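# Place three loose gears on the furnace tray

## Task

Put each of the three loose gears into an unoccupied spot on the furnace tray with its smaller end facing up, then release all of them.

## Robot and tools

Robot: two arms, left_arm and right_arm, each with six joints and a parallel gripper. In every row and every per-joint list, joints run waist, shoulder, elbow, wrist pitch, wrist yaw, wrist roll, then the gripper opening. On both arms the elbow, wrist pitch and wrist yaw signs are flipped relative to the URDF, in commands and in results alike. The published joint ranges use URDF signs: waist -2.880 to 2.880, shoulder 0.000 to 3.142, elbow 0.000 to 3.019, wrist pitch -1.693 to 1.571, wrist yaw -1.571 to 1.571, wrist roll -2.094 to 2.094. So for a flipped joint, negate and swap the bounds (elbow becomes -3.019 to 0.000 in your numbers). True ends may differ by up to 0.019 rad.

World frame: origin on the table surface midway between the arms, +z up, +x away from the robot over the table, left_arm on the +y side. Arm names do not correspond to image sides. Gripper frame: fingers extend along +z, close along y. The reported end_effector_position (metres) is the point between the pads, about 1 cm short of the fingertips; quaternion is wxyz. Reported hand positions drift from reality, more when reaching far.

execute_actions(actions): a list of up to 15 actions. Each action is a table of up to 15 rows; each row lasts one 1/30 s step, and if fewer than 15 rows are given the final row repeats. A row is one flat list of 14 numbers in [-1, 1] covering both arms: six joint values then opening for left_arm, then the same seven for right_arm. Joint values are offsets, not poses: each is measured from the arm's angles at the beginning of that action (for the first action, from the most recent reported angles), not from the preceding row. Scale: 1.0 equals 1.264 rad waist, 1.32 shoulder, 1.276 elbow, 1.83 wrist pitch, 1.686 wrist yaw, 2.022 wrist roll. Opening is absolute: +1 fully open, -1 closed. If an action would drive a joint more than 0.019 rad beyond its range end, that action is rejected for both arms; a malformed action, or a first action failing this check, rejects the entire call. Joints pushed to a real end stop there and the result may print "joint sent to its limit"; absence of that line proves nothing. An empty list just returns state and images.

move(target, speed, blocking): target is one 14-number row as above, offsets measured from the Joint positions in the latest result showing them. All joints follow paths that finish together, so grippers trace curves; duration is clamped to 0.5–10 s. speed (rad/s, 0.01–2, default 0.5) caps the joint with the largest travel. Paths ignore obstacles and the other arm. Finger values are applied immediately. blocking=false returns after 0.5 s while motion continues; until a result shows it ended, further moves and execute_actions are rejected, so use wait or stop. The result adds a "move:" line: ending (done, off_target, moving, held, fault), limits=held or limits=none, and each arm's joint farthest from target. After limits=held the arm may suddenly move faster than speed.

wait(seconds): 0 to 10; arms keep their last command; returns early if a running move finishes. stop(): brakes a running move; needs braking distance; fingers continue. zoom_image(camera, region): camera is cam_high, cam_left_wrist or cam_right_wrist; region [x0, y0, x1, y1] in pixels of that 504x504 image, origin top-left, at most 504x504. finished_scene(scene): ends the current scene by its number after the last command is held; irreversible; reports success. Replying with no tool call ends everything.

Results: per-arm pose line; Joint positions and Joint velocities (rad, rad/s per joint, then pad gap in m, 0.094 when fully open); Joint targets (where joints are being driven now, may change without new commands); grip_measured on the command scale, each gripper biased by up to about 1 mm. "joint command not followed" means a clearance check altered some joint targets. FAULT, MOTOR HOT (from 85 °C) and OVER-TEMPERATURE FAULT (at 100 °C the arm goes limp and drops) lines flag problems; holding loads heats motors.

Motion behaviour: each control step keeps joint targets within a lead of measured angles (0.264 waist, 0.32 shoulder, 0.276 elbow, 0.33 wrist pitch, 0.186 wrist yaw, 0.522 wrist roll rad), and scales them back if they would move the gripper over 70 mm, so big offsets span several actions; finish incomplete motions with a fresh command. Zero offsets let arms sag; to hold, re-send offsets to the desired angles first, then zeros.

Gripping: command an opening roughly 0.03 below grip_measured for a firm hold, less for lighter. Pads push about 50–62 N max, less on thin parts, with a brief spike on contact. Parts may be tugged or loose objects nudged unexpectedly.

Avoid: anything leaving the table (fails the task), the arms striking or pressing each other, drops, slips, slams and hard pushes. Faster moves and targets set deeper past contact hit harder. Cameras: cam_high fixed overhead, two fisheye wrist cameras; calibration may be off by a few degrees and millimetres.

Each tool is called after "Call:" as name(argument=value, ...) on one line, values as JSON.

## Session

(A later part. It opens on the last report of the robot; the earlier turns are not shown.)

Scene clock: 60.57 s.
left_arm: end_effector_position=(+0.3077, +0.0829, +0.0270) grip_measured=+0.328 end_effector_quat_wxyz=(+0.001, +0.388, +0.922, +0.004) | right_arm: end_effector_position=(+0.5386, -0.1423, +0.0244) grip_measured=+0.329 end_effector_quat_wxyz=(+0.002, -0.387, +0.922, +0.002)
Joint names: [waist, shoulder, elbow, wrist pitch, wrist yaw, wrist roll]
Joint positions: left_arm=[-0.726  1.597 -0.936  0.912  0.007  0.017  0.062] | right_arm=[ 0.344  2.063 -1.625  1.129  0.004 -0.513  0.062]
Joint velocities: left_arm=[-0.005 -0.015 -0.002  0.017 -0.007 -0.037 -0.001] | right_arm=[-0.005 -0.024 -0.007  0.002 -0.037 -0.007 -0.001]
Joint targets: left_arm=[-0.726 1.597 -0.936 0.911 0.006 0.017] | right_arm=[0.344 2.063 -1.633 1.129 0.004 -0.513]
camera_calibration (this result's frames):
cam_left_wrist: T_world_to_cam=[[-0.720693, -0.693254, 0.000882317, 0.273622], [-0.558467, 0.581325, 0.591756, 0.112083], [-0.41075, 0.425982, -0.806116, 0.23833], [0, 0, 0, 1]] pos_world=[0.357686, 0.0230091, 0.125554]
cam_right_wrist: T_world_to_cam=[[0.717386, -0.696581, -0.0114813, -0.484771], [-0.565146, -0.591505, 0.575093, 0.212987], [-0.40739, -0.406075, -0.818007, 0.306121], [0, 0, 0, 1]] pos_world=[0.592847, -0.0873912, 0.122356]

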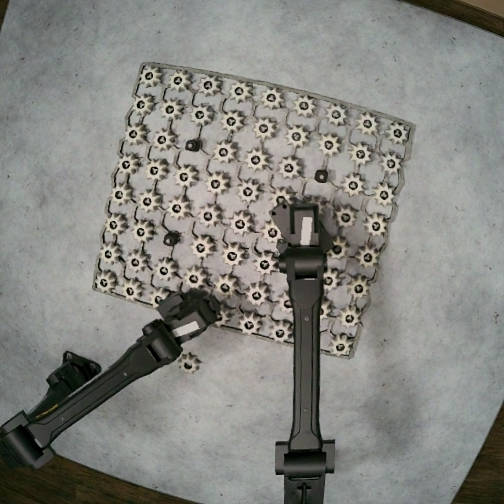

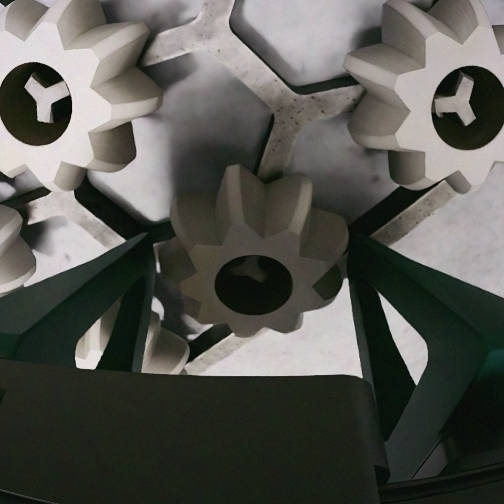

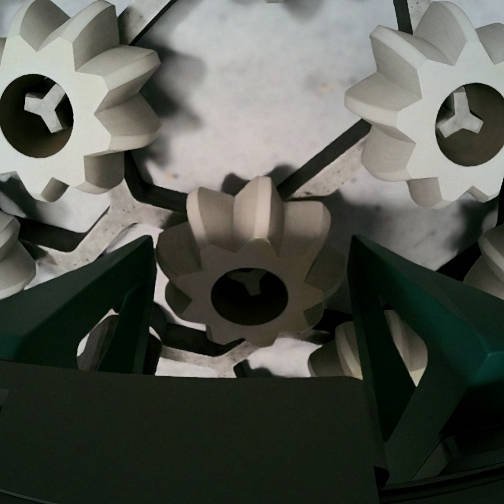

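Call:
move(target=[0,-0.1165,-0.125,0.134,0,0,0.33, 0,-0.0777,-0.130,0.112,0,0,0.33], speed=0.35)

Scene clock: 63.17 s.
left_arm: end_effector_position=(+0.3091, +0.0815, +0.1189) grip_measured=+0.328 end_effector_quat_wxyz=(+0.012, +0.388, +0.922, -0.001) | right_arm: end_effector_position=(+0.5428, -0.1415, +0.1237) grip_measured=+0.329 end_effector_quat_wxyz=(+0.014, -0.387, +0.922, -0.001)
Joint names: [waist, shoulder, elbow, wrist pitch, wrist yaw, wrist roll]
Joint positions: left_arm=[-0.726  1.455 -1.052  1.145  0.007  0.017  0.062] | right_arm=[ 0.344  1.971 -1.751  1.322  0.002 -0.513  0.062]
Joint velocities: left_arm=[-0.015 -0.005  0.012  0.002 -0.007 -0.007 -0.   ] | right_arm=[ 0.015  0.005 -0.012  0.002 -0.022  0.022  0.001]
Joint targets: left_arm=[-0.726 1.443 -1.095 1.157 0.007 0.017] | right_arm=[0.344 1.960 -1.790 1.333 0.005 -0.513]
move: off_target (left_arm, right_arm); limits=none; left_arm: farthest joint: the elbow, 0.043 radians from its target (0.160 radians at the start); right_arm: farthest joint: the elbow, 0.040 radians from its target (0.166 radians at the start)
camera_calibration (this result's frames):
cam_left_wrist: T_world_to_cam=[[-0.720703, -0.693244, 0.000252783, 0.273669], [-0.568727, 0.591463, 0.571595, 0.0640461], [-0.396404, 0.411806, -0.820536, 0.312042], [0, 0, 0, 1]] pos_world=[0.357354, 0.0233376, 0.219364]
cam_right_wrist: T_world_to_cam=[[0.717467, -0.696588, 0.00259289, -0.487858], [-0.578822, -0.594092, 0.558587, 0.167847], [-0.387565, -0.402269, -0.829442, 0.380531], [0, 0, 0, 1]] pos_world=[0.594655, -0.0870438, 0.223136]

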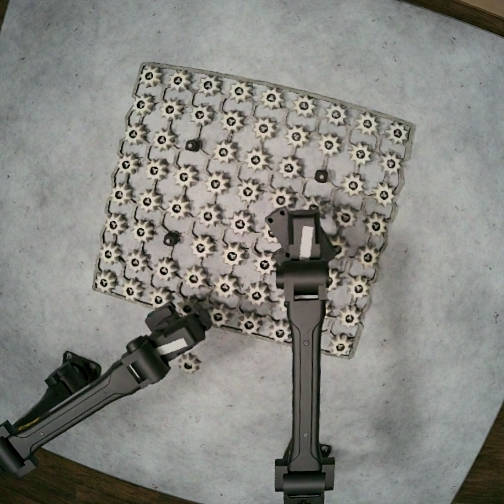

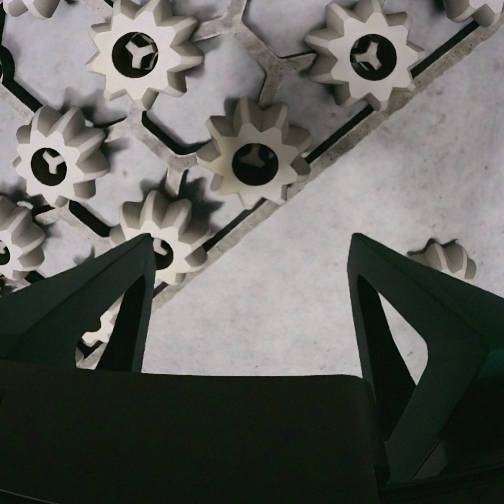

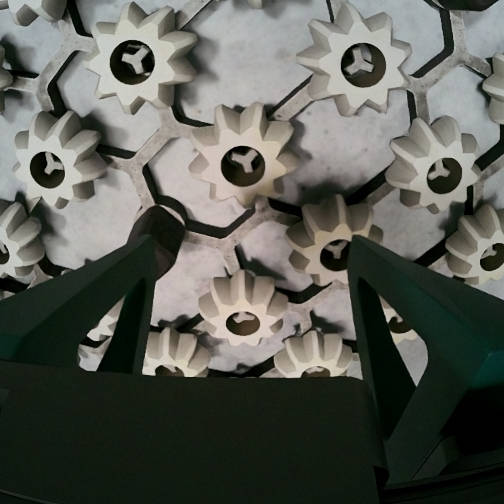

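Call:
move(target=[0.83,-0.009,-0.034,0,0,0,0.6, 0.606,-0.35,0.513,-0.1166,0,0.254,0.8], speed=0.8)

Scene clock: 66.27 s.
left_arm: end_effector_position=(+0.4088, +0.4760, +0.1189) grip_measured=+0.598 end_effector_quat_wxyz=(+0.011, -0.131, +0.991, +0.006) | right_arm: end_effector_position=(+0.1631, +0.0560, +0.1050) grip_measured=+0.799 end_effector_quat_wxyz=(+0.005, -0.508, +0.861, +0.004)
Joint names: [waist, shoulder, elbow, wrist pitch, wrist yaw, wrist roll]
Joint positions: left_arm=[ 0.333  1.455 -1.052  1.145  0.008  0.017  0.075] | right_arm=[ 1.119  1.527 -1.092  1.123  0.002 -0.01   0.084]
Joint velocities: left_arm=[-0.015 -0.005 -0.002  0.012  0.051  0.037 -0.   ] | right_arm=[-0.015  0.005 -0.012  0.012  0.066  0.095  0.001]
Joint targets: left_arm=[0.323 1.443 -1.095 1.145 0.008 0.017] | right_arm=[1.110 1.509 -1.097 1.109 0.002 0.000]
move: off_target (left_arm); limits=none; left_arm: farthest joint: the elbow, 0.043 radians from its target (0.043 radians at the start); right_arm: farthest joint: the shoulder, 0.018 radians from its target (0.462 radians at the start)
camera_calibration (this result's frames):
cam_left_wrist: T_world_to_cam=[[0.25218, -0.96768, -0.00012847, 0.352023], [-0.793993, -0.206992, 0.571603, 0.359539], [-0.553156, -0.144045, -0.82053, 0.517751], [0, 0, 0, 1]] pos_world=[0.483095, 0.489647, 0.219362]
cam_right_wrist: T_world_to_cam=[[0.877638, -0.479181, -0.0117178, -0.114588], [-0.388068, -0.724685, 0.569417, 0.0508989], [-0.281346, -0.495195, -0.821965, 0.284433], [0, 0, 0, 1]] pos_world=[0.200343, 0.122827, 0.203468]

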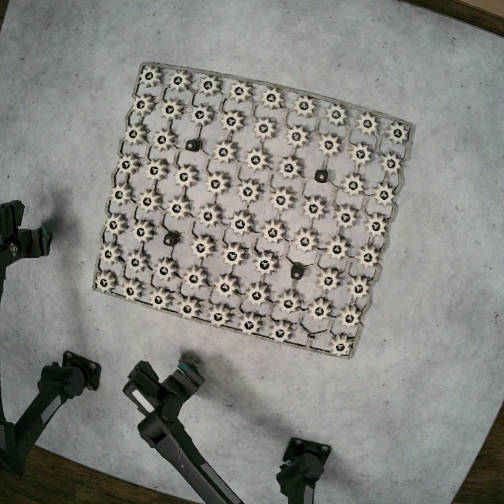

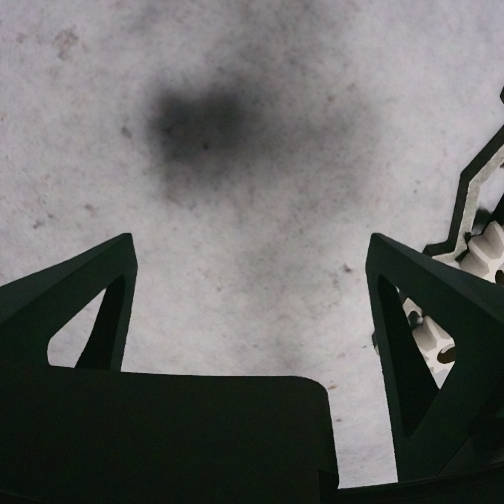

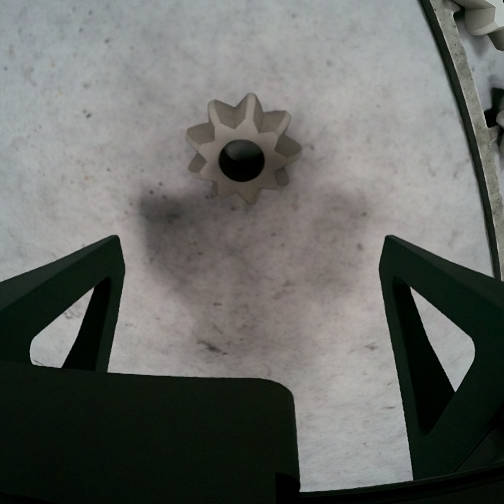

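Call:
move(target=[0.008,-0.009,-0.034,0,0,0,0.6, 0.022,0.110,0.065,-0.1264,0,0,0.8], speed=0.3)

Scene clock: 68.40 s.
left_arm: end_effector_position=(+0.4088, +0.4760, +0.1189) grip_measured=+0.598 end_effector_quat_wxyz=(+0.011, -0.131, +0.991, +0.006) | right_arm: end_effector_position=(+0.1590, +0.0642, +0.0221) grip_measured=+0.799 end_effector_quat_wxyz=(+0.003, -0.515, +0.857, +0.003)
Joint names: [waist, shoulder, elbow, wrist pitch, wrist yaw, wrist roll]
Joint positions: left_arm=[ 0.333  1.455 -1.052  1.145  0.008  0.017  0.075] | right_arm=[ 1.136  1.661 -1.003  0.905  0.002 -0.009  0.084]
Joint velocities: left_arm=[-0.015 -0.005 -0.012 -0.007 -0.066 -0.037 -0.   ] | right_arm=[ 0.015  0.005  0.002 -0.002 -0.022 -0.007 -0.   ]
Joint targets: left_arm=[0.344 1.443 -1.095 1.145 0.008 0.017] | right_arm=[1.146 1.672 -1.009 0.892 0.002 -0.010]
move: off_target (left_arm); limits=none; left_arm: farthest joint: the elbow, 0.043 radians from its target (0.043 radians at the start); right_arm: farthest joint: the wrist pitch, 0.014 radians from its target (0.231 radians at the start)
camera_calibration (this result's frames):
cam_left_wrist: T_world_to_cam=[[0.25218, -0.96768, -0.00012847, 0.352023], [-0.793993, -0.206992, 0.571603, 0.359539], [-0.553156, -0.144045, -0.82053, 0.517751], [0, 0, 0, 1]] pos_world=[0.483095, 0.489647, 0.219362]
cam_right_wrist: T_world_to_cam=[[0.885527, -0.464438, -0.0118, -0.110328], [-0.37439, -0.728414, 0.573799, 0.100356], [-0.27509, -0.503697, -0.818911, 0.21869], [0, 0, 0, 1]] pos_world=[0.19543, 0.132014, 0.120201]

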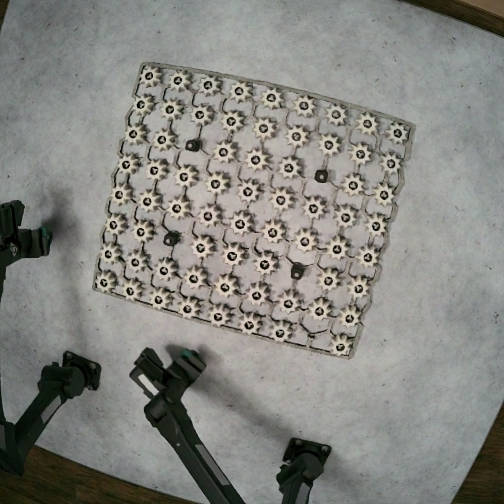

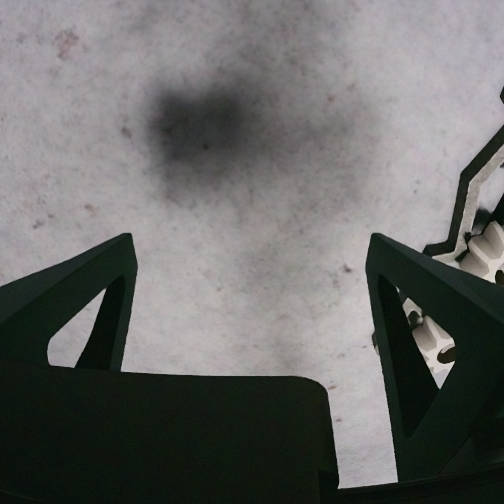

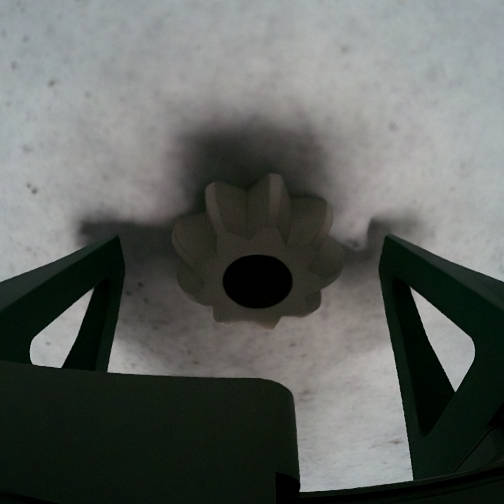

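Call:
execute_actions(actions=[[[0,-0.009,-0.034,0,0,0,0.6, 0,0.010,0,-0.008,0,0,0.7],[0,-0.009,-0.034,0,0,0,0.6, 0,0.013,0.001,-0.011,0,0,0.65],[0,-0.009,-0.034,0,0,0,0.6, 0,0.016,0.002,-0.014,0,0,0.6],[0,-0.009,-0.034,0,0,0,0.6, 0,0.019,0.003,-0.016,0,0,0.55],[0,-0.009,-0.034,0,0,0,0.6, 0,0.021,0.004,-0.018,0,0,0.5],[0,-0.009,-0.034,0,0,0,0.6, 0,0.0223,0.005,-0.0196,0,0,0.45]]])

Scene clock: 69.63 s.
left_arm: end_effector_position=(+0.4088, +0.4760, +0.1189) grip_measured=+0.598 end_effector_quat_wxyz=(+0.011, -0.131, +0.991, +0.006) | right_arm: end_effector_position=(+0.1586, +0.0633, +0.0138) grip_measured=+0.451 end_effector_quat_wxyz=(+0.002, -0.515, +0.857, +0.002)
Joint names: [waist, shoulder, elbow, wrist pitch, wrist yaw, wrist roll]
Joint positions: left_arm=[ 0.333  1.455 -1.052  1.145  0.008  0.017  0.075] | right_arm=[ 1.136  1.674 -0.993  0.884  0.002 -0.009  0.068]
Joint velocities: left_arm=[-0.024 -0.005 -0.002 -0.002  0.066 -0.037 -0.001] | right_arm=[-0.005 -0.005  0.002  0.012  0.051  0.007 -0.001]
Joint targets: left_arm=[0.333 1.443 -1.095 1.145 0.008 0.017] | right_arm=[1.136 1.690 -0.997 0.869 0.002 -0.009]
camera_calibration (this result's frames):
cam_left_wrist: T_world_to_cam=[[0.25218, -0.96768, -0.00012847, 0.352023], [-0.793993, -0.206992, 0.571603, 0.359539], [-0.553156, -0.144045, -0.82053, 0.517751], [0, 0, 0, 1]] pos_world=[0.483095, 0.489647, 0.219362]
cam_right_wrist: T_world_to_cam=[[0.885518, -0.464454, -0.0118206, -0.110411], [-0.373972, -0.727643, 0.575048, 0.104248], [-0.275685, -0.504795, -0.818034, 0.211448], [0, 0, 0, 1]] pos_world=[0.19505, 0.131312, 0.111719]

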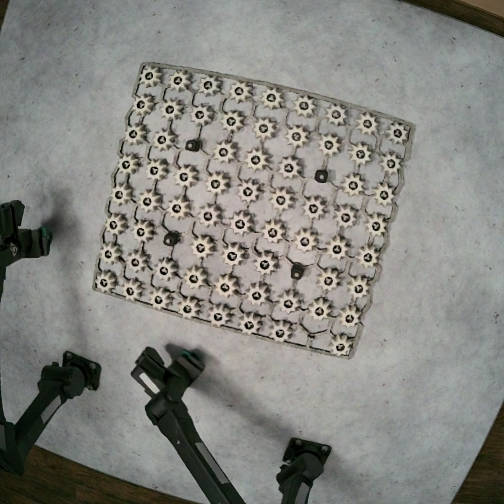

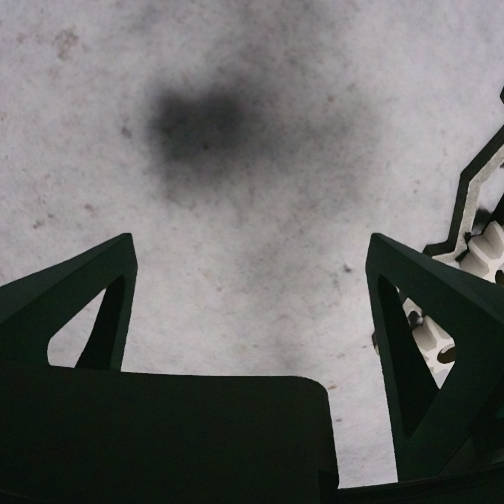

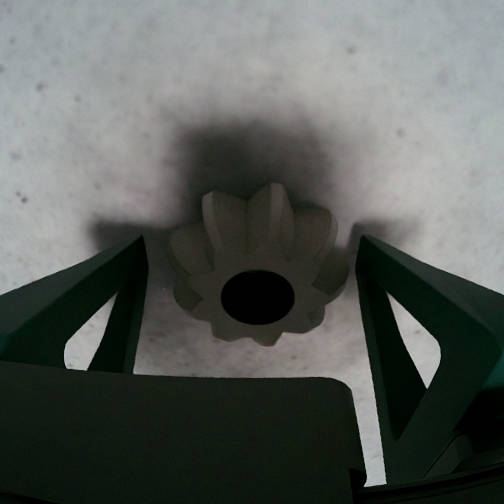

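Call:
execute_actions(actions=[[[0,-0.009,-0.034,0,0,0,0.6, 0,0.003,0.002,-0.008,0,0,0.42],[0,-0.009,-0.034,0,0,0,0.6, 0,0.003,0.004,-0.010,0,0,0.39],[0,-0.009,-0.034,0,0,0,0.6, 0,0.003,0.006,-0.012,0,0,0.36],[0,-0.009,-0.034,0,0,0,0.6, 0,0.003,0.006,-0.012,0,0,0.33],[0,-0.009,-0.034,0,0,0,0.6, 0,0.003,0.006,-0.012,0,0,0.3],[0,-0.009,-0.034,0,0,0,0.6, 0,0.003,0.006,-0.012,0,0,0.28],[0,-0.009,-0.034,0,0,0,0.6, 0,0.003,0.006,-0.012,0,0,0.26],[0,-0.009,-0.034,0,0,0,0.6, 0,0.003,0.006,-0.012,0,0,0.24],[0,-0.009,-0.034,0,0,0,0.6, 0,0.003,0.006,-0.012,0,0,0.22],[0,-0.009,-0.034,0,0,0,0.6, 0,0.003,0.006,-0.012,0,0,0.2],[0,-0.009,-0.034,0,0,0,0.6, 0,0.003,0.006,-0.012,0,0,0.19],[0,-0.009,-0.034,0,0,0,0.6, 0,0.003,0.006,-0.012,0,0,0.18],[0,-0.009,-0.034,0,0,0,0.6, 0,0.003,0.006,-0.012,0,0,0.17],[0,-0.009,-0.034,0,0,0,0.6, 0,0.003,0.006,-0.012,0,0,0.16],[0,-0.009,-0.034,0,0,0,0.6, 0,0.003,0.006,-0.012,0,0,0.15]]])

Scene clock: 71.40 s.
left_arm: end_effector_position=(+0.4088, +0.4760, +0.1189) grip_measured=+0.598 end_effector_quat_wxyz=(+0.011, -0.131, +0.991, +0.006) | right_arm: end_effector_position=(+0.1584, +0.0614, +0.0115) grip_measured=+0.173 end_effector_quat_wxyz=(+0.003, -0.515, +0.857, +0.001)
Joint names: [waist, shoulder, elbow, wrist pitch, wrist yaw, wrist roll]
Joint positions: left_arm=[ 0.333  1.455 -1.052  1.145  0.008  0.017  0.075] | right_arm=[ 1.136  1.674 -0.986  0.876 -0.002 -0.009  0.055]
Joint velocities: left_arm=[ 0.005 -0.005  0.007 -0.007 -0.007  0.007  0.   ] | right_arm=[-0.005 -0.024  0.012 -0.007  0.095  0.022 -0.   ]
Joint targets: left_arm=[0.333 1.443 -1.095 1.145 0.008 0.017] | right_arm=[1.136 1.678 -0.985 0.862 0.002 -0.009]
camera_calibration (this result's frames):
cam_left_wrist: T_world_to_cam=[[0.25218, -0.96768, -0.00012847, 0.352023], [-0.793993, -0.206992, 0.571603, 0.359539], [-0.553156, -0.144045, -0.82053, 0.517751], [0, 0, 0, 1]] pos_world=[0.483095, 0.489647, 0.219362]
cam_right_wrist: T_world_to_cam=[[0.885544, -0.464493, -0.00761991, -0.111186], [-0.376217, -0.726677, 0.574806, 0.1044], [-0.27253, -0.506149, -0.818254, 0.208184], [0, 0, 0, 1]] pos_world=[0.194473, 0.129592, 0.10949]

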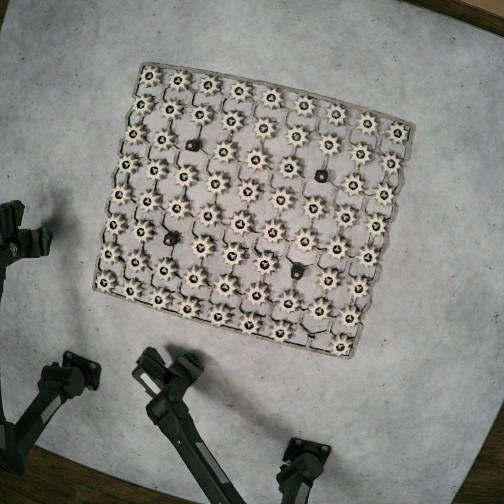

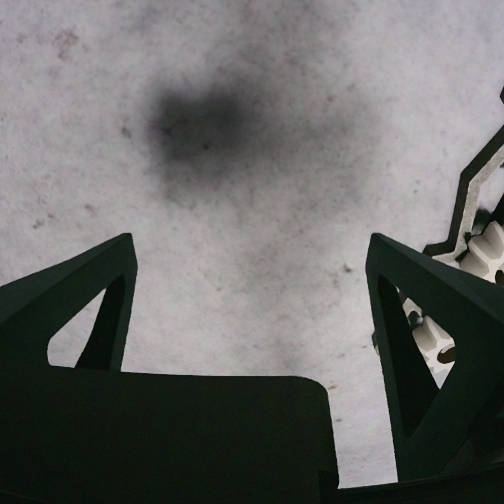

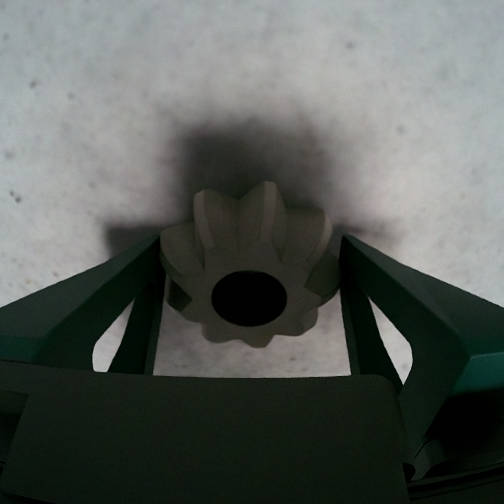

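Call:
move(target=[0,-0.009,-0.034,0,0,0,0.6, 0,-0.101,-0.10,0.12,0,0,0.14], speed=0.4)

Scene clock: 73.37 s.
left_arm: end_effector_position=(+0.4088, +0.4760, +0.1189) grip_measured=+0.598 end_effector_quat_wxyz=(+0.011, -0.131, +0.991, +0.006) | right_arm: end_effector_position=(+0.1566, +0.0582, +0.0841) grip_measured=+0.173 end_effector_quat_wxyz=(-0.001, -0.515, +0.857, -0.002)
Joint names: [waist, shoulder, elbow, wrist pitch, wrist yaw, wrist roll]
Joint positions: left_arm=[ 0.333  1.455 -1.052  1.145  0.008  0.017  0.075] | right_arm=[ 1.136  1.56  -1.069  1.084 -0.002 -0.009  0.055]
Joint velocities: left_arm=[-0.005 -0.005  0.007  0.012  0.037  0.066 -0.001] | right_arm=[-0.005 -0.005  0.007  0.002 -0.022 -0.007 -0.001]
Joint targets: left_arm=[0.333 1.443 -1.095 1.145 0.008 0.017] | right_arm=[1.136 1.541 -1.113 1.095 -0.002 -0.009]
move: off_target (left_arm, right_arm); limits=none; left_arm: farthest joint: the elbow, 0.043 radians from its target (0.043 radians at the start); right_arm: farthest joint: the elbow, 0.045 radians from its target (0.128 radians at the start)
camera_calibration (this result's frames):
cam_left_wrist: T_world_to_cam=[[0.25218, -0.96768, -0.00012847, 0.352023], [-0.793993, -0.206992, 0.571603, 0.359539], [-0.553156, -0.144045, -0.82053, 0.517751], [0, 0, 0, 1]] pos_world=[0.483095, 0.489647, 0.219362]
cam_right_wrist: T_world_to_cam=[[0.885505, -0.464565, -0.00776355, -0.110561], [-0.373269, -0.721238, 0.583512, 0.0581771], [-0.276679, -0.513805, -0.812068, 0.266002], [0, 0, 0, 1]] pos_world=[0.193215, 0.12727, 0.181206]

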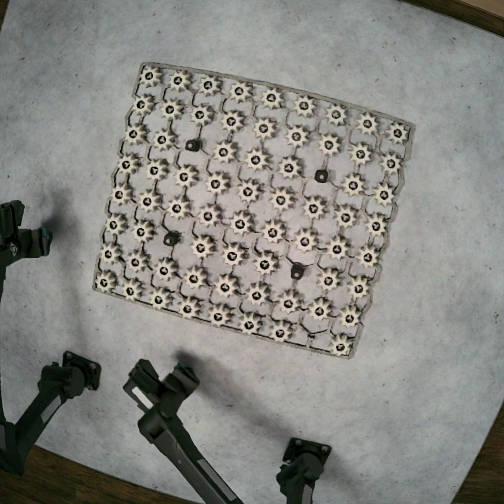

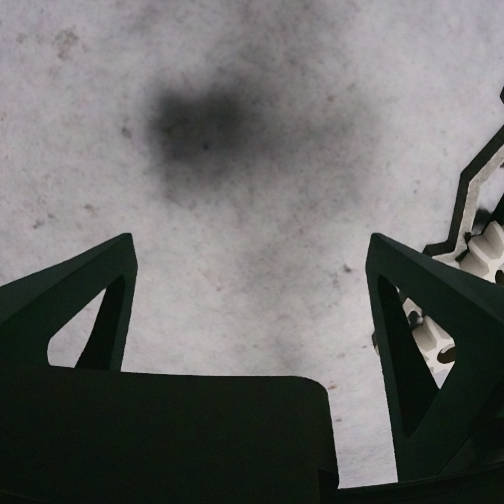

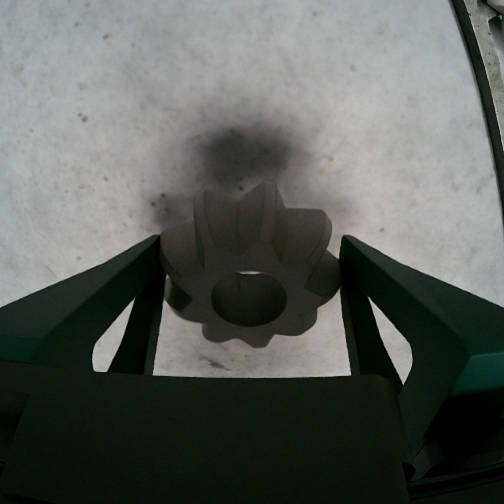

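Call:
execute_actions(actions=[])

Scene clock: 74.80 s.
left_arm: end_effector_position=(+0.4088, +0.4760, +0.1189) grip_measured=+0.598 end_effector_quat_wxyz=(+0.011, -0.131, +0.991, +0.006) | right_arm: end_effector_position=(+0.1566, +0.0582, +0.0841) grip_measured=+0.173 end_effector_quat_wxyz=(-0.001, -0.515, +0.857, -0.002)
Joint names: [waist, shoulder, elbow, wrist pitch, wrist yaw, wrist roll]
Joint positions: left_arm=[ 0.333  1.455 -1.052  1.145  0.008  0.017  0.075] | right_arm=[ 1.136  1.56  -1.069  1.084 -0.002 -0.009  0.055]
Joint velocities: left_arm=[-0.005 -0.005  0.017  0.002  0.037  0.051 -0.001] | right_arm=[-0.005 -0.005  0.007 -0.002  0.022 -0.007 -0.   ]
Joint targets: left_arm=[0.333 1.443 -1.095 1.145 0.008 0.017] | right_arm=[1.136 1.541 -1.113 1.095 -0.002 -0.009]
camera_calibration (this result's frames):
cam_left_wrist: T_world_to_cam=[[0.25218, -0.96768, -0.00012847, 0.352023], [-0.793993, -0.206992, 0.571603, 0.359539], [-0.553156, -0.144045, -0.82053, 0.517751], [0, 0, 0, 1]] pos_world=[0.483095, 0.489647, 0.219362]
cam_right_wrist: T_world_to_cam=[[0.885505, -0.464565, -0.00776355, -0.110561], [-0.373269, -0.721238, 0.583512, 0.0581771], [-0.276679, -0.513805, -0.812068, 0.266002], [0, 0, 0, 1]] pos_world=[0.193215, 0.12727, 0.181206]

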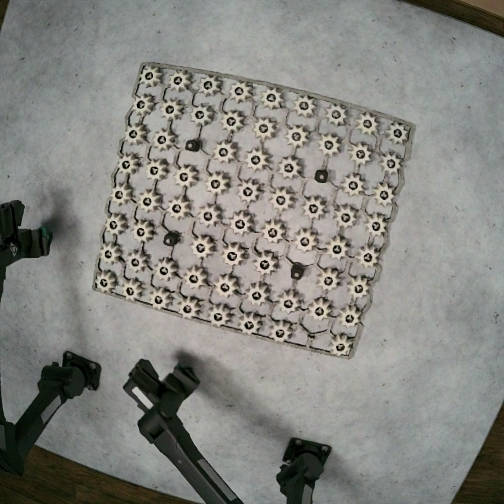

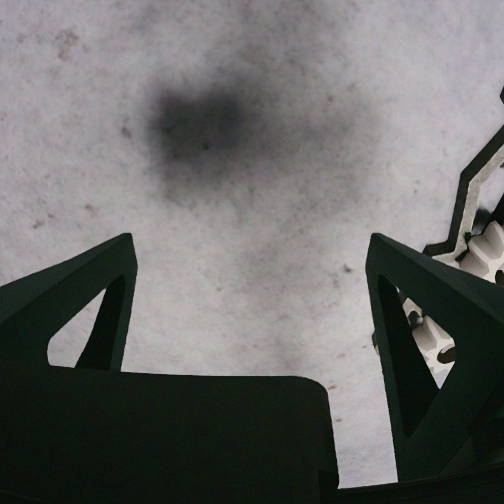

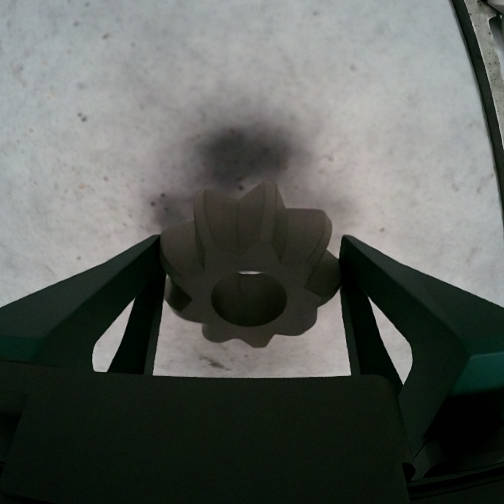

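Call:
move(target=[0,-0.009,-0.034,0,0,0,0.6,-0.6606,-0.1508,-0.0165,0.077,0.001,-0.265,0.14], speed=0.7)

Scene clock: 77.43 s.
left_arm: end_effector_position=(+0.4088, +0.4760, +0.1189) grip_measured=+0.598 end_effector_quat_wxyz=(+0.011, -0.131, +0.991, +0.006) | right_arm: end_effector_position=(+0.3321, -0.2247, +0.1447) grip_measured=+0.173 end_effector_quat_wxyz=(+0.012, -0.373, +0.928, -0.003)
Joint names: [waist, shoulder, elbow, wrist pitch, wrist yaw, wrist roll]
Joint positions: left_arm=[ 0.333  1.455 -1.052  1.145  0.008  0.017  0.075] | right_arm=[ 0.291  1.389 -1.056  1.214 -0.002 -0.535  0.055]
Joint velocities: left_arm=[-0.005 -0.005 -0.007  0.017  0.022 -0.051  0.   ] | right_arm=[-0.005 -0.024  0.002  0.002  0.022 -0.022  0.001]
Joint targets: left_arm=[0.333 1.443 -1.095 1.145 0.008 0.017] | right_arm=[0.301 1.360 -1.090 1.225 -0.001 -0.545]
move: off_target (left_arm, right_arm); limits=none; left_arm: farthest joint: the elbow, 0.043 radians from its target (0.043 radians at the start); right_arm: farthest joint: the elbow, 0.034 radians from its target (0.021 radians at the start)
camera_calibration (this result's frames):
cam_left_wrist: T_world_to_cam=[[0.25218, -0.96768, -0.00012847, 0.352023], [-0.793993, -0.206992, 0.571603, 0.359539], [-0.553156, -0.144045, -0.82053, 0.517751], [0, 0, 0, 1]] pos_world=[0.483095, 0.489647, 0.219362]
cam_right_wrist: T_world_to_cam=[[0.694723, -0.719269, 0.00354297, -0.392405], [-0.595445, -0.572347, 0.563794, -0.00561163], [-0.403492, -0.39379, -0.825908, 0.289499], [0, 0, 0, 1]] pos_world=[0.386082, -0.171455, 0.243653]

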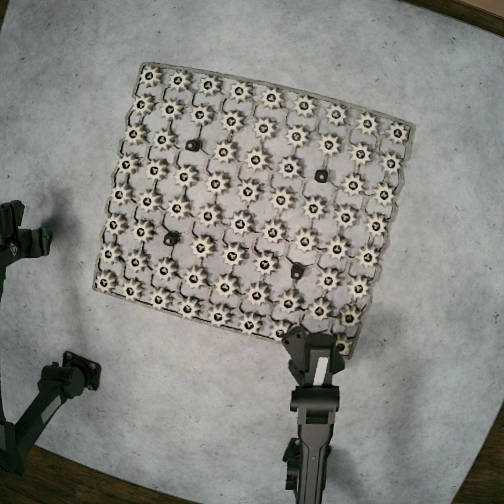

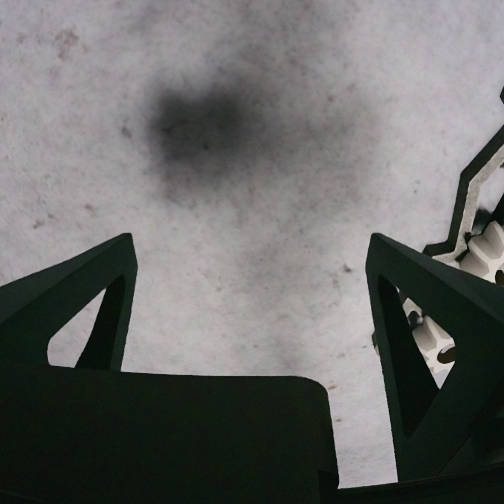

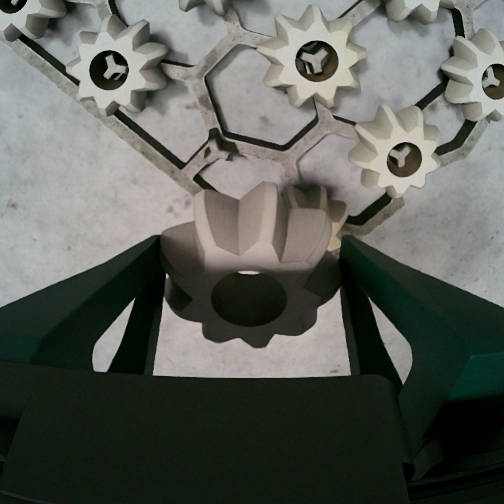

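Call:
zoom_image(camera="cam_right_wrist", region=[150,80,310,240])

Region (150, 80, 310, 240) of cam_right_wrist's 504x504 image, scaled by 3.150, with more detail than that image has.

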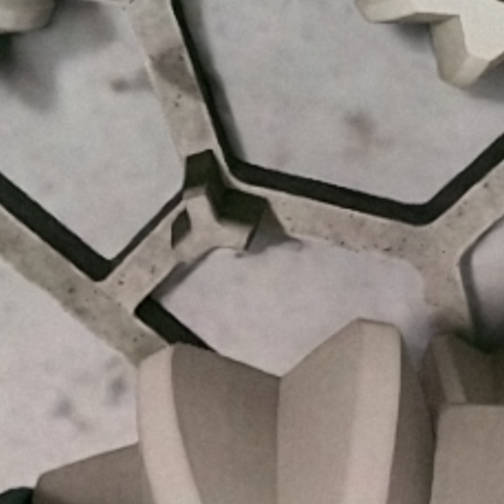

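Call:
move(target=[0,-0.009,-0.034,0,0,0,0.6,0.0364,0.0386,0.0823,-0.0787,0.001,0.01,0.14], speed=0.3)

Scene clock: 80.37 s.
left_arm: end_effector_position=(+0.4088, +0.4760, +0.1189) grip_measured=+0.598 end_effector_quat_wxyz=(+0.011, -0.131, +0.991, +0.006) | right_arm: end_effector_position=(+0.3113, -0.2149, +0.0838) grip_measured=+0.173 end_effector_quat_wxyz=(-0.009, -0.385, +0.923, +0.000)
Joint names: [waist, shoulder, elbow, wrist pitch, wrist yaw, wrist roll]
Joint positions: left_arm=[ 0.333  1.455 -1.052  1.145  0.008  0.017  0.075] | right_arm=[ 0.329  1.439 -0.933  1.082 -0.002 -0.524  0.055]
Joint velocities: left_arm=[-0.005  0.005  0.017  0.032  0.022 -0.037 -0.001] | right_arm=[-0.015 -0.005 -0.022 -0.007 -0.007  0.051  0.   ]
Joint targets: left_arm=[0.333 1.443 -1.095 1.145 0.008 0.017] | right_arm=[0.337 1.440 -0.951 1.070 0.000 -0.514]
move: off_target (left_arm); limits=none; left_arm: farthest joint: the elbow, 0.043 radians from its target (0.043 radians at the start); right_arm: farthest joint: the elbow, 0.018 radians from its target (0.105 radians at the start)
camera_calibration (this result's frames):
cam_left_wrist: T_world_to_cam=[[0.25218, -0.96768, -0.00012847, 0.352023], [-0.793993, -0.206992, 0.571603, 0.359539], [-0.553156, -0.144045, -0.82053, 0.517751], [0, 0, 0, 1]] pos_world=[0.483095, 0.489647, 0.219362]
cam_right_wrist: T_world_to_cam=[[0.71419, -0.699725, -0.0178226, -0.370803], [-0.555836, -0.582433, 0.593143, 0.00497116], [-0.425417, -0.41371, -0.8049, 0.235441], [0, 0, 0, 1]] pos_world=[0.367748, -0.15916, 0.17995]

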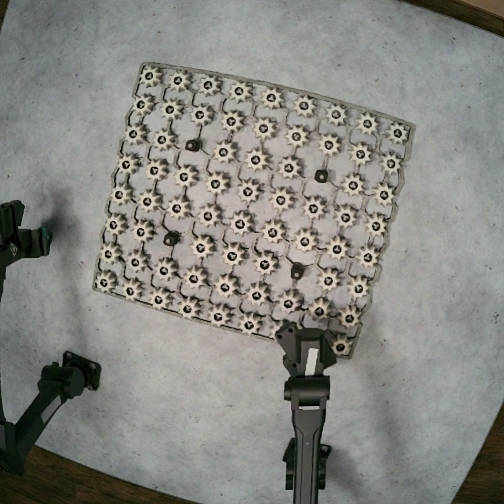

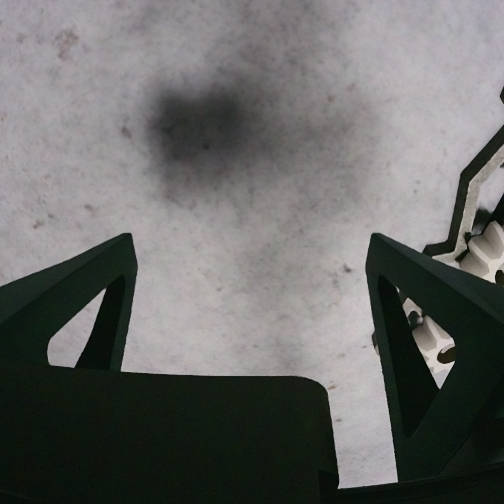

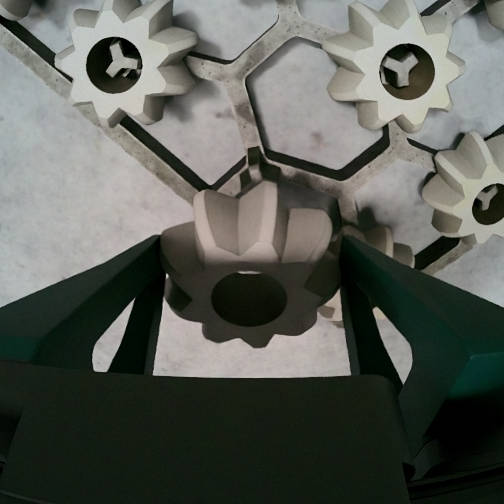

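Call:
zoom_image(camera="cam_right_wrist", region=[190,110,330,250])

Region (190, 110, 330, 250) of cam_right_wrist's 504x504 image, scaled by 3.600, with more detail than that image has.

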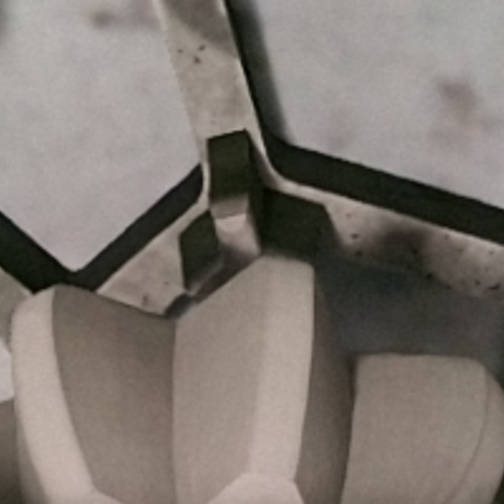

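Call:
move(target=[0,-0.009,-0.034,0,0,0,0.6,0,0.0455,0.0306,-0.0798,0.001,0.003,0.14], speed=0.2)

Scene clock: 84.13 s.
left_arm: end_effector_position=(+0.4088, +0.4760, +0.1189) grip_measured=+0.598 end_effector_quat_wxyz=(+0.011, -0.131, +0.991, +0.006) | right_arm: end_effector_position=(+0.3165, -0.2135, +0.0471) grip_measured=+0.173 end_effector_quat_wxyz=(+0.002, -0.385, +0.923, -0.001)
Joint names: [waist, shoulder, elbow, wrist pitch, wrist yaw, wrist roll]
Joint positions: left_arm=[ 0.333  1.455 -1.052  1.145  0.008  0.017  0.075] | right_arm=[ 0.329  1.496 -0.881  0.951 -0.002 -0.524  0.055]
Joint velocities: left_arm=[ 0.005 -0.005  0.002 -0.002 -0.037  0.022 -0.001] | right_arm=[-0.005  0.005 -0.007  0.002  0.051 -0.051 -0.002]
Joint targets: left_arm=[0.333 1.443 -1.095 1.145 0.008 0.017] | right_arm=[0.329 1.499 -0.894 0.937 0.000 -0.518]
move: off_target (left_arm); limits=none; left_arm: farthest joint: the elbow, 0.043 radians from its target (0.043 radians at the start); right_arm: farthest joint: the wrist pitch, 0.015 radians from its target (0.146 radians at the start)
camera_calibration (this result's frames):
cam_left_wrist: T_world_to_cam=[[0.25218, -0.96768, -0.00012847, 0.352023], [-0.793993, -0.206992, 0.571603, 0.359539], [-0.553156, -0.144045, -0.82053, 0.517751], [0, 0, 0, 1]] pos_world=[0.483095, 0.489647, 0.219362]
cam_right_wrist: T_world_to_cam=[[0.714458, -0.699652, -0.00609272, -0.374793], [-0.568966, -0.586031, 0.576928, 0.0346007], [-0.407219, -0.408724, -0.816773, 0.204573], [0, 0, 0, 1]] pos_world=[0.370766, -0.158333, 0.144844]

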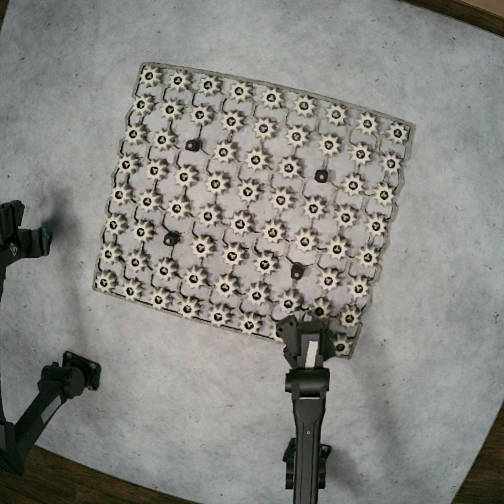

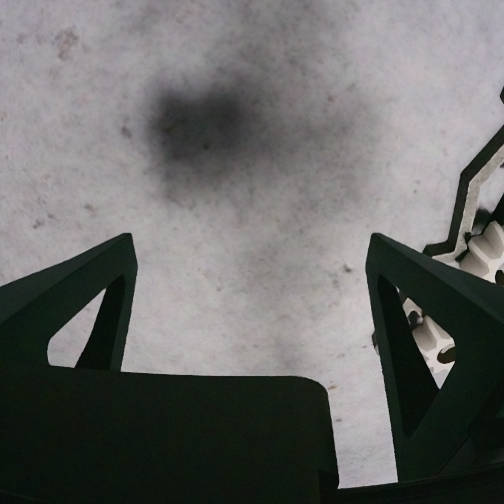

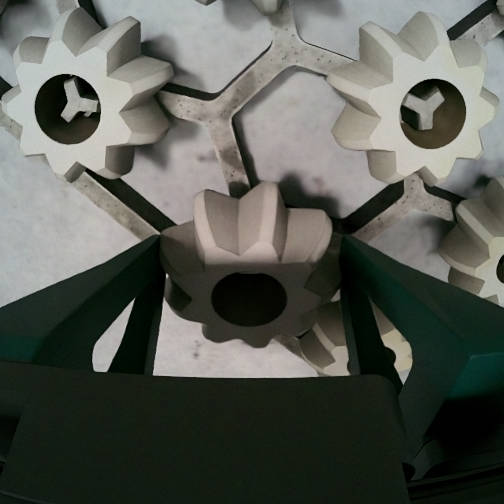

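Call:
execute_actions(actions=[[[0,-0.009,-0.034,0,0,0,0.6,0,0.002,-0.010,0.0075,0.001,0.003,0.14],[0,-0.009,-0.034,0,0,0,0.6,0,0.002,-0.010,0.0105,0.001,0.003,0.14],[0,-0.009,-0.034,0,0,0,0.6,0,0.002,-0.010,0.0137,0.001,0.003,0.14]]])

Scene clock: 85.77 s.
left_arm: end_effector_position=(+0.4088, +0.4760, +0.1189) grip_measured=+0.598 end_effector_quat_wxyz=(+0.011, -0.131, +0.991, +0.006) | right_arm: end_effector_position=(+0.3134, -0.2144, +0.0471) grip_measured=+0.173 end_effector_quat_wxyz=(-0.004, -0.385, +0.923, -0.000)
Joint names: [waist, shoulder, elbow, wrist pitch, wrist yaw, wrist roll]
Joint positions: left_arm=[ 0.333  1.455 -1.052  1.145  0.008  0.017  0.075] | right_arm=[ 0.329  1.496 -0.881  0.964 -0.002 -0.524  0.055]
Joint velocities: left_arm=[-0.024  0.005 -0.007  0.022  0.007 -0.022  0.001] | right_arm=[-0.005 -0.005 -0.002  0.007 -0.051 -0.051 -0.001]
Joint targets: left_arm=[0.333 1.443 -1.095 1.145 0.008 0.017] | right_arm=[0.329 1.498 -0.894 0.976 0.000 -0.518]
camera_calibration (this result's frames):
cam_left_wrist: T_world_to_cam=[[0.25218, -0.96768, -0.00012847, 0.352023], [-0.793993, -0.206992, 0.571603, 0.359539], [-0.553156, -0.144045, -0.82053, 0.517751], [0, 0, 0, 1]] pos_world=[0.483095, 0.489647, 0.219362]
cam_right_wrist: T_world_to_cam=[[0.714336, -0.699685, -0.0128238, -0.37279], [-0.561477, -0.583979, 0.58627, 0.0299395], [-0.417693, -0.411594, -0.810014, 0.205284], [0, 0, 0, 1]] pos_world=[0.368853, -0.158858, 0.14395]

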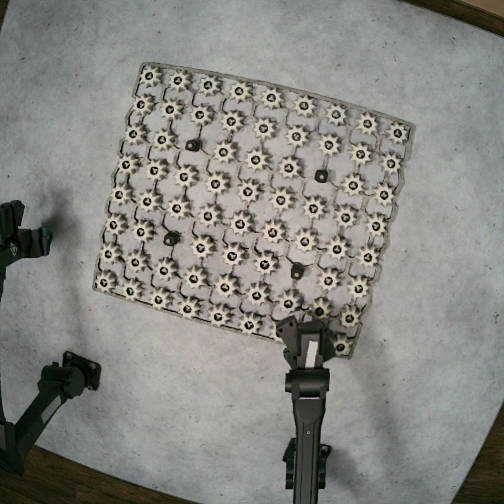

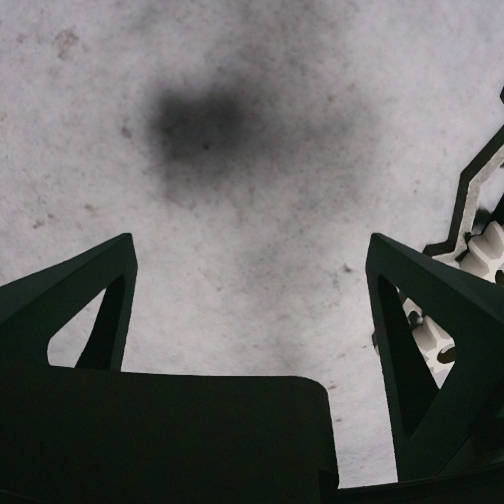

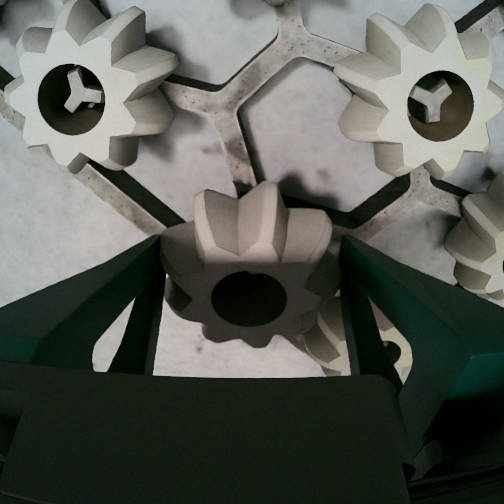

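Call:
execute_actions(actions=[[[0,-0.009,-0.034,0,0,0,0.6,0,0.0033,-0.0095,-0.0078,0.001,0.003,0.14],[0,-0.009,-0.034,0,0,0,0.6,0,0.0042,-0.0089,-0.0089,0.001,0.003,0.14],[0,-0.009,-0.034,0,0,0,0.6,0,0.0052,-0.0082,-0.0101,0.001,0.003,0.14],[0,-0.009,-0.034,0,0,0,0.6,0,0.0061,-0.0075,-0.0112,0.001,0.003,0.14],[0,-0.009,-0.034,0,0,0,0.6,0,0.0071,-0.0069,-0.0124,0.001,0.003,0.14],[0,-0.009,-0.034,0,0,0,0.6,0,0.0081,-0.0062,-0.0136,0.001,0.003,0.14],[0,-0.009,-0.034,0,0,0,0.6,0,0.009,-0.0055,-0.0147,0.001,0.003,0.14],[0,-0.009,-0.034,0,0,0,0.6,0,0.01,-0.0048,-0.0159,0.001,0.003,0.14],[0,-0.009,-0.034,0,0,0,0.6,0,0.0109,-0.0042,-0.017,0.001,0.003,0.14],[0,-0.009,-0.034,0,0,0,0.6,0,0.0119,-0.0035,-0.0182,0.001,0.003,0.14]]])

Scene clock: 88.20 s.
left_arm: end_effector_position=(+0.4088, +0.4760, +0.1189) grip_measured=+0.598 end_effector_quat_wxyz=(+0.011, -0.131, +0.991, +0.006) | right_arm: end_effector_position=(+0.3137, -0.2143, +0.0411) grip_measured=+0.173 end_effector_quat_wxyz=(-0.003, -0.385, +0.923, -0.000)
Joint names: [waist, shoulder, elbow, wrist pitch, wrist yaw, wrist roll]
Joint positions: left_arm=[ 0.333  1.455 -1.052  1.145  0.008  0.017  0.075] | right_arm=[ 0.329  1.506 -0.873  0.945 -0.002 -0.524  0.055]
Joint velocities: left_arm=[-0.005 -0.015 -0.012  0.002 -0.037  0.051  0.001] | right_arm=[-0.005  0.015  0.007  0.002 -0.051 -0.081  0.   ]
Joint targets: left_arm=[0.333 1.443 -1.095 1.145 0.008 0.017] | right_arm=[0.329 1.512 -0.886 0.931 0.000 -0.518]
camera_calibration (this result's frames):
cam_left_wrist: T_world_to_cam=[[0.25218, -0.96768, -0.00012847, 0.352023], [-0.793993, -0.206992, 0.571603, 0.359539], [-0.553156, -0.144045, -0.82053, 0.517751], [0, 0, 0, 1]] pos_world=[0.483095, 0.489647, 0.219362]
cam_right_wrist: T_world_to_cam=[[0.714355, -0.69968, -0.0120546, -0.373061], [-0.562339, -0.584215, 0.585208, 0.0339328], [-0.416501, -0.411267, -0.810794, 0.200323], [0, 0, 0, 1]] pos_world=[0.369014, -0.158813, 0.138065]

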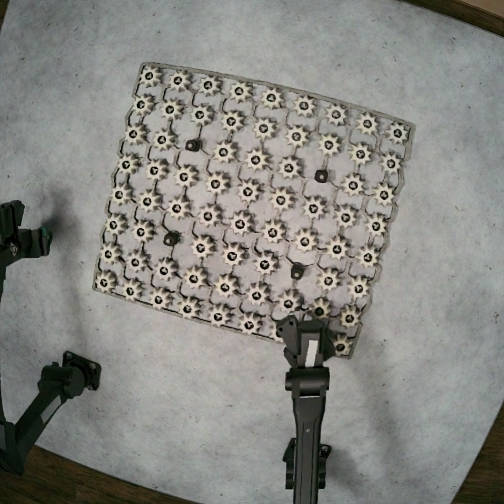

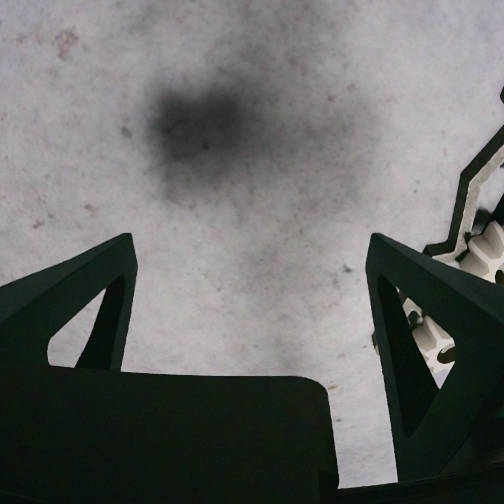

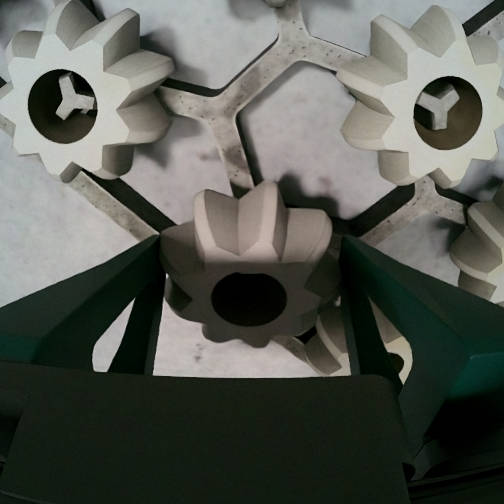

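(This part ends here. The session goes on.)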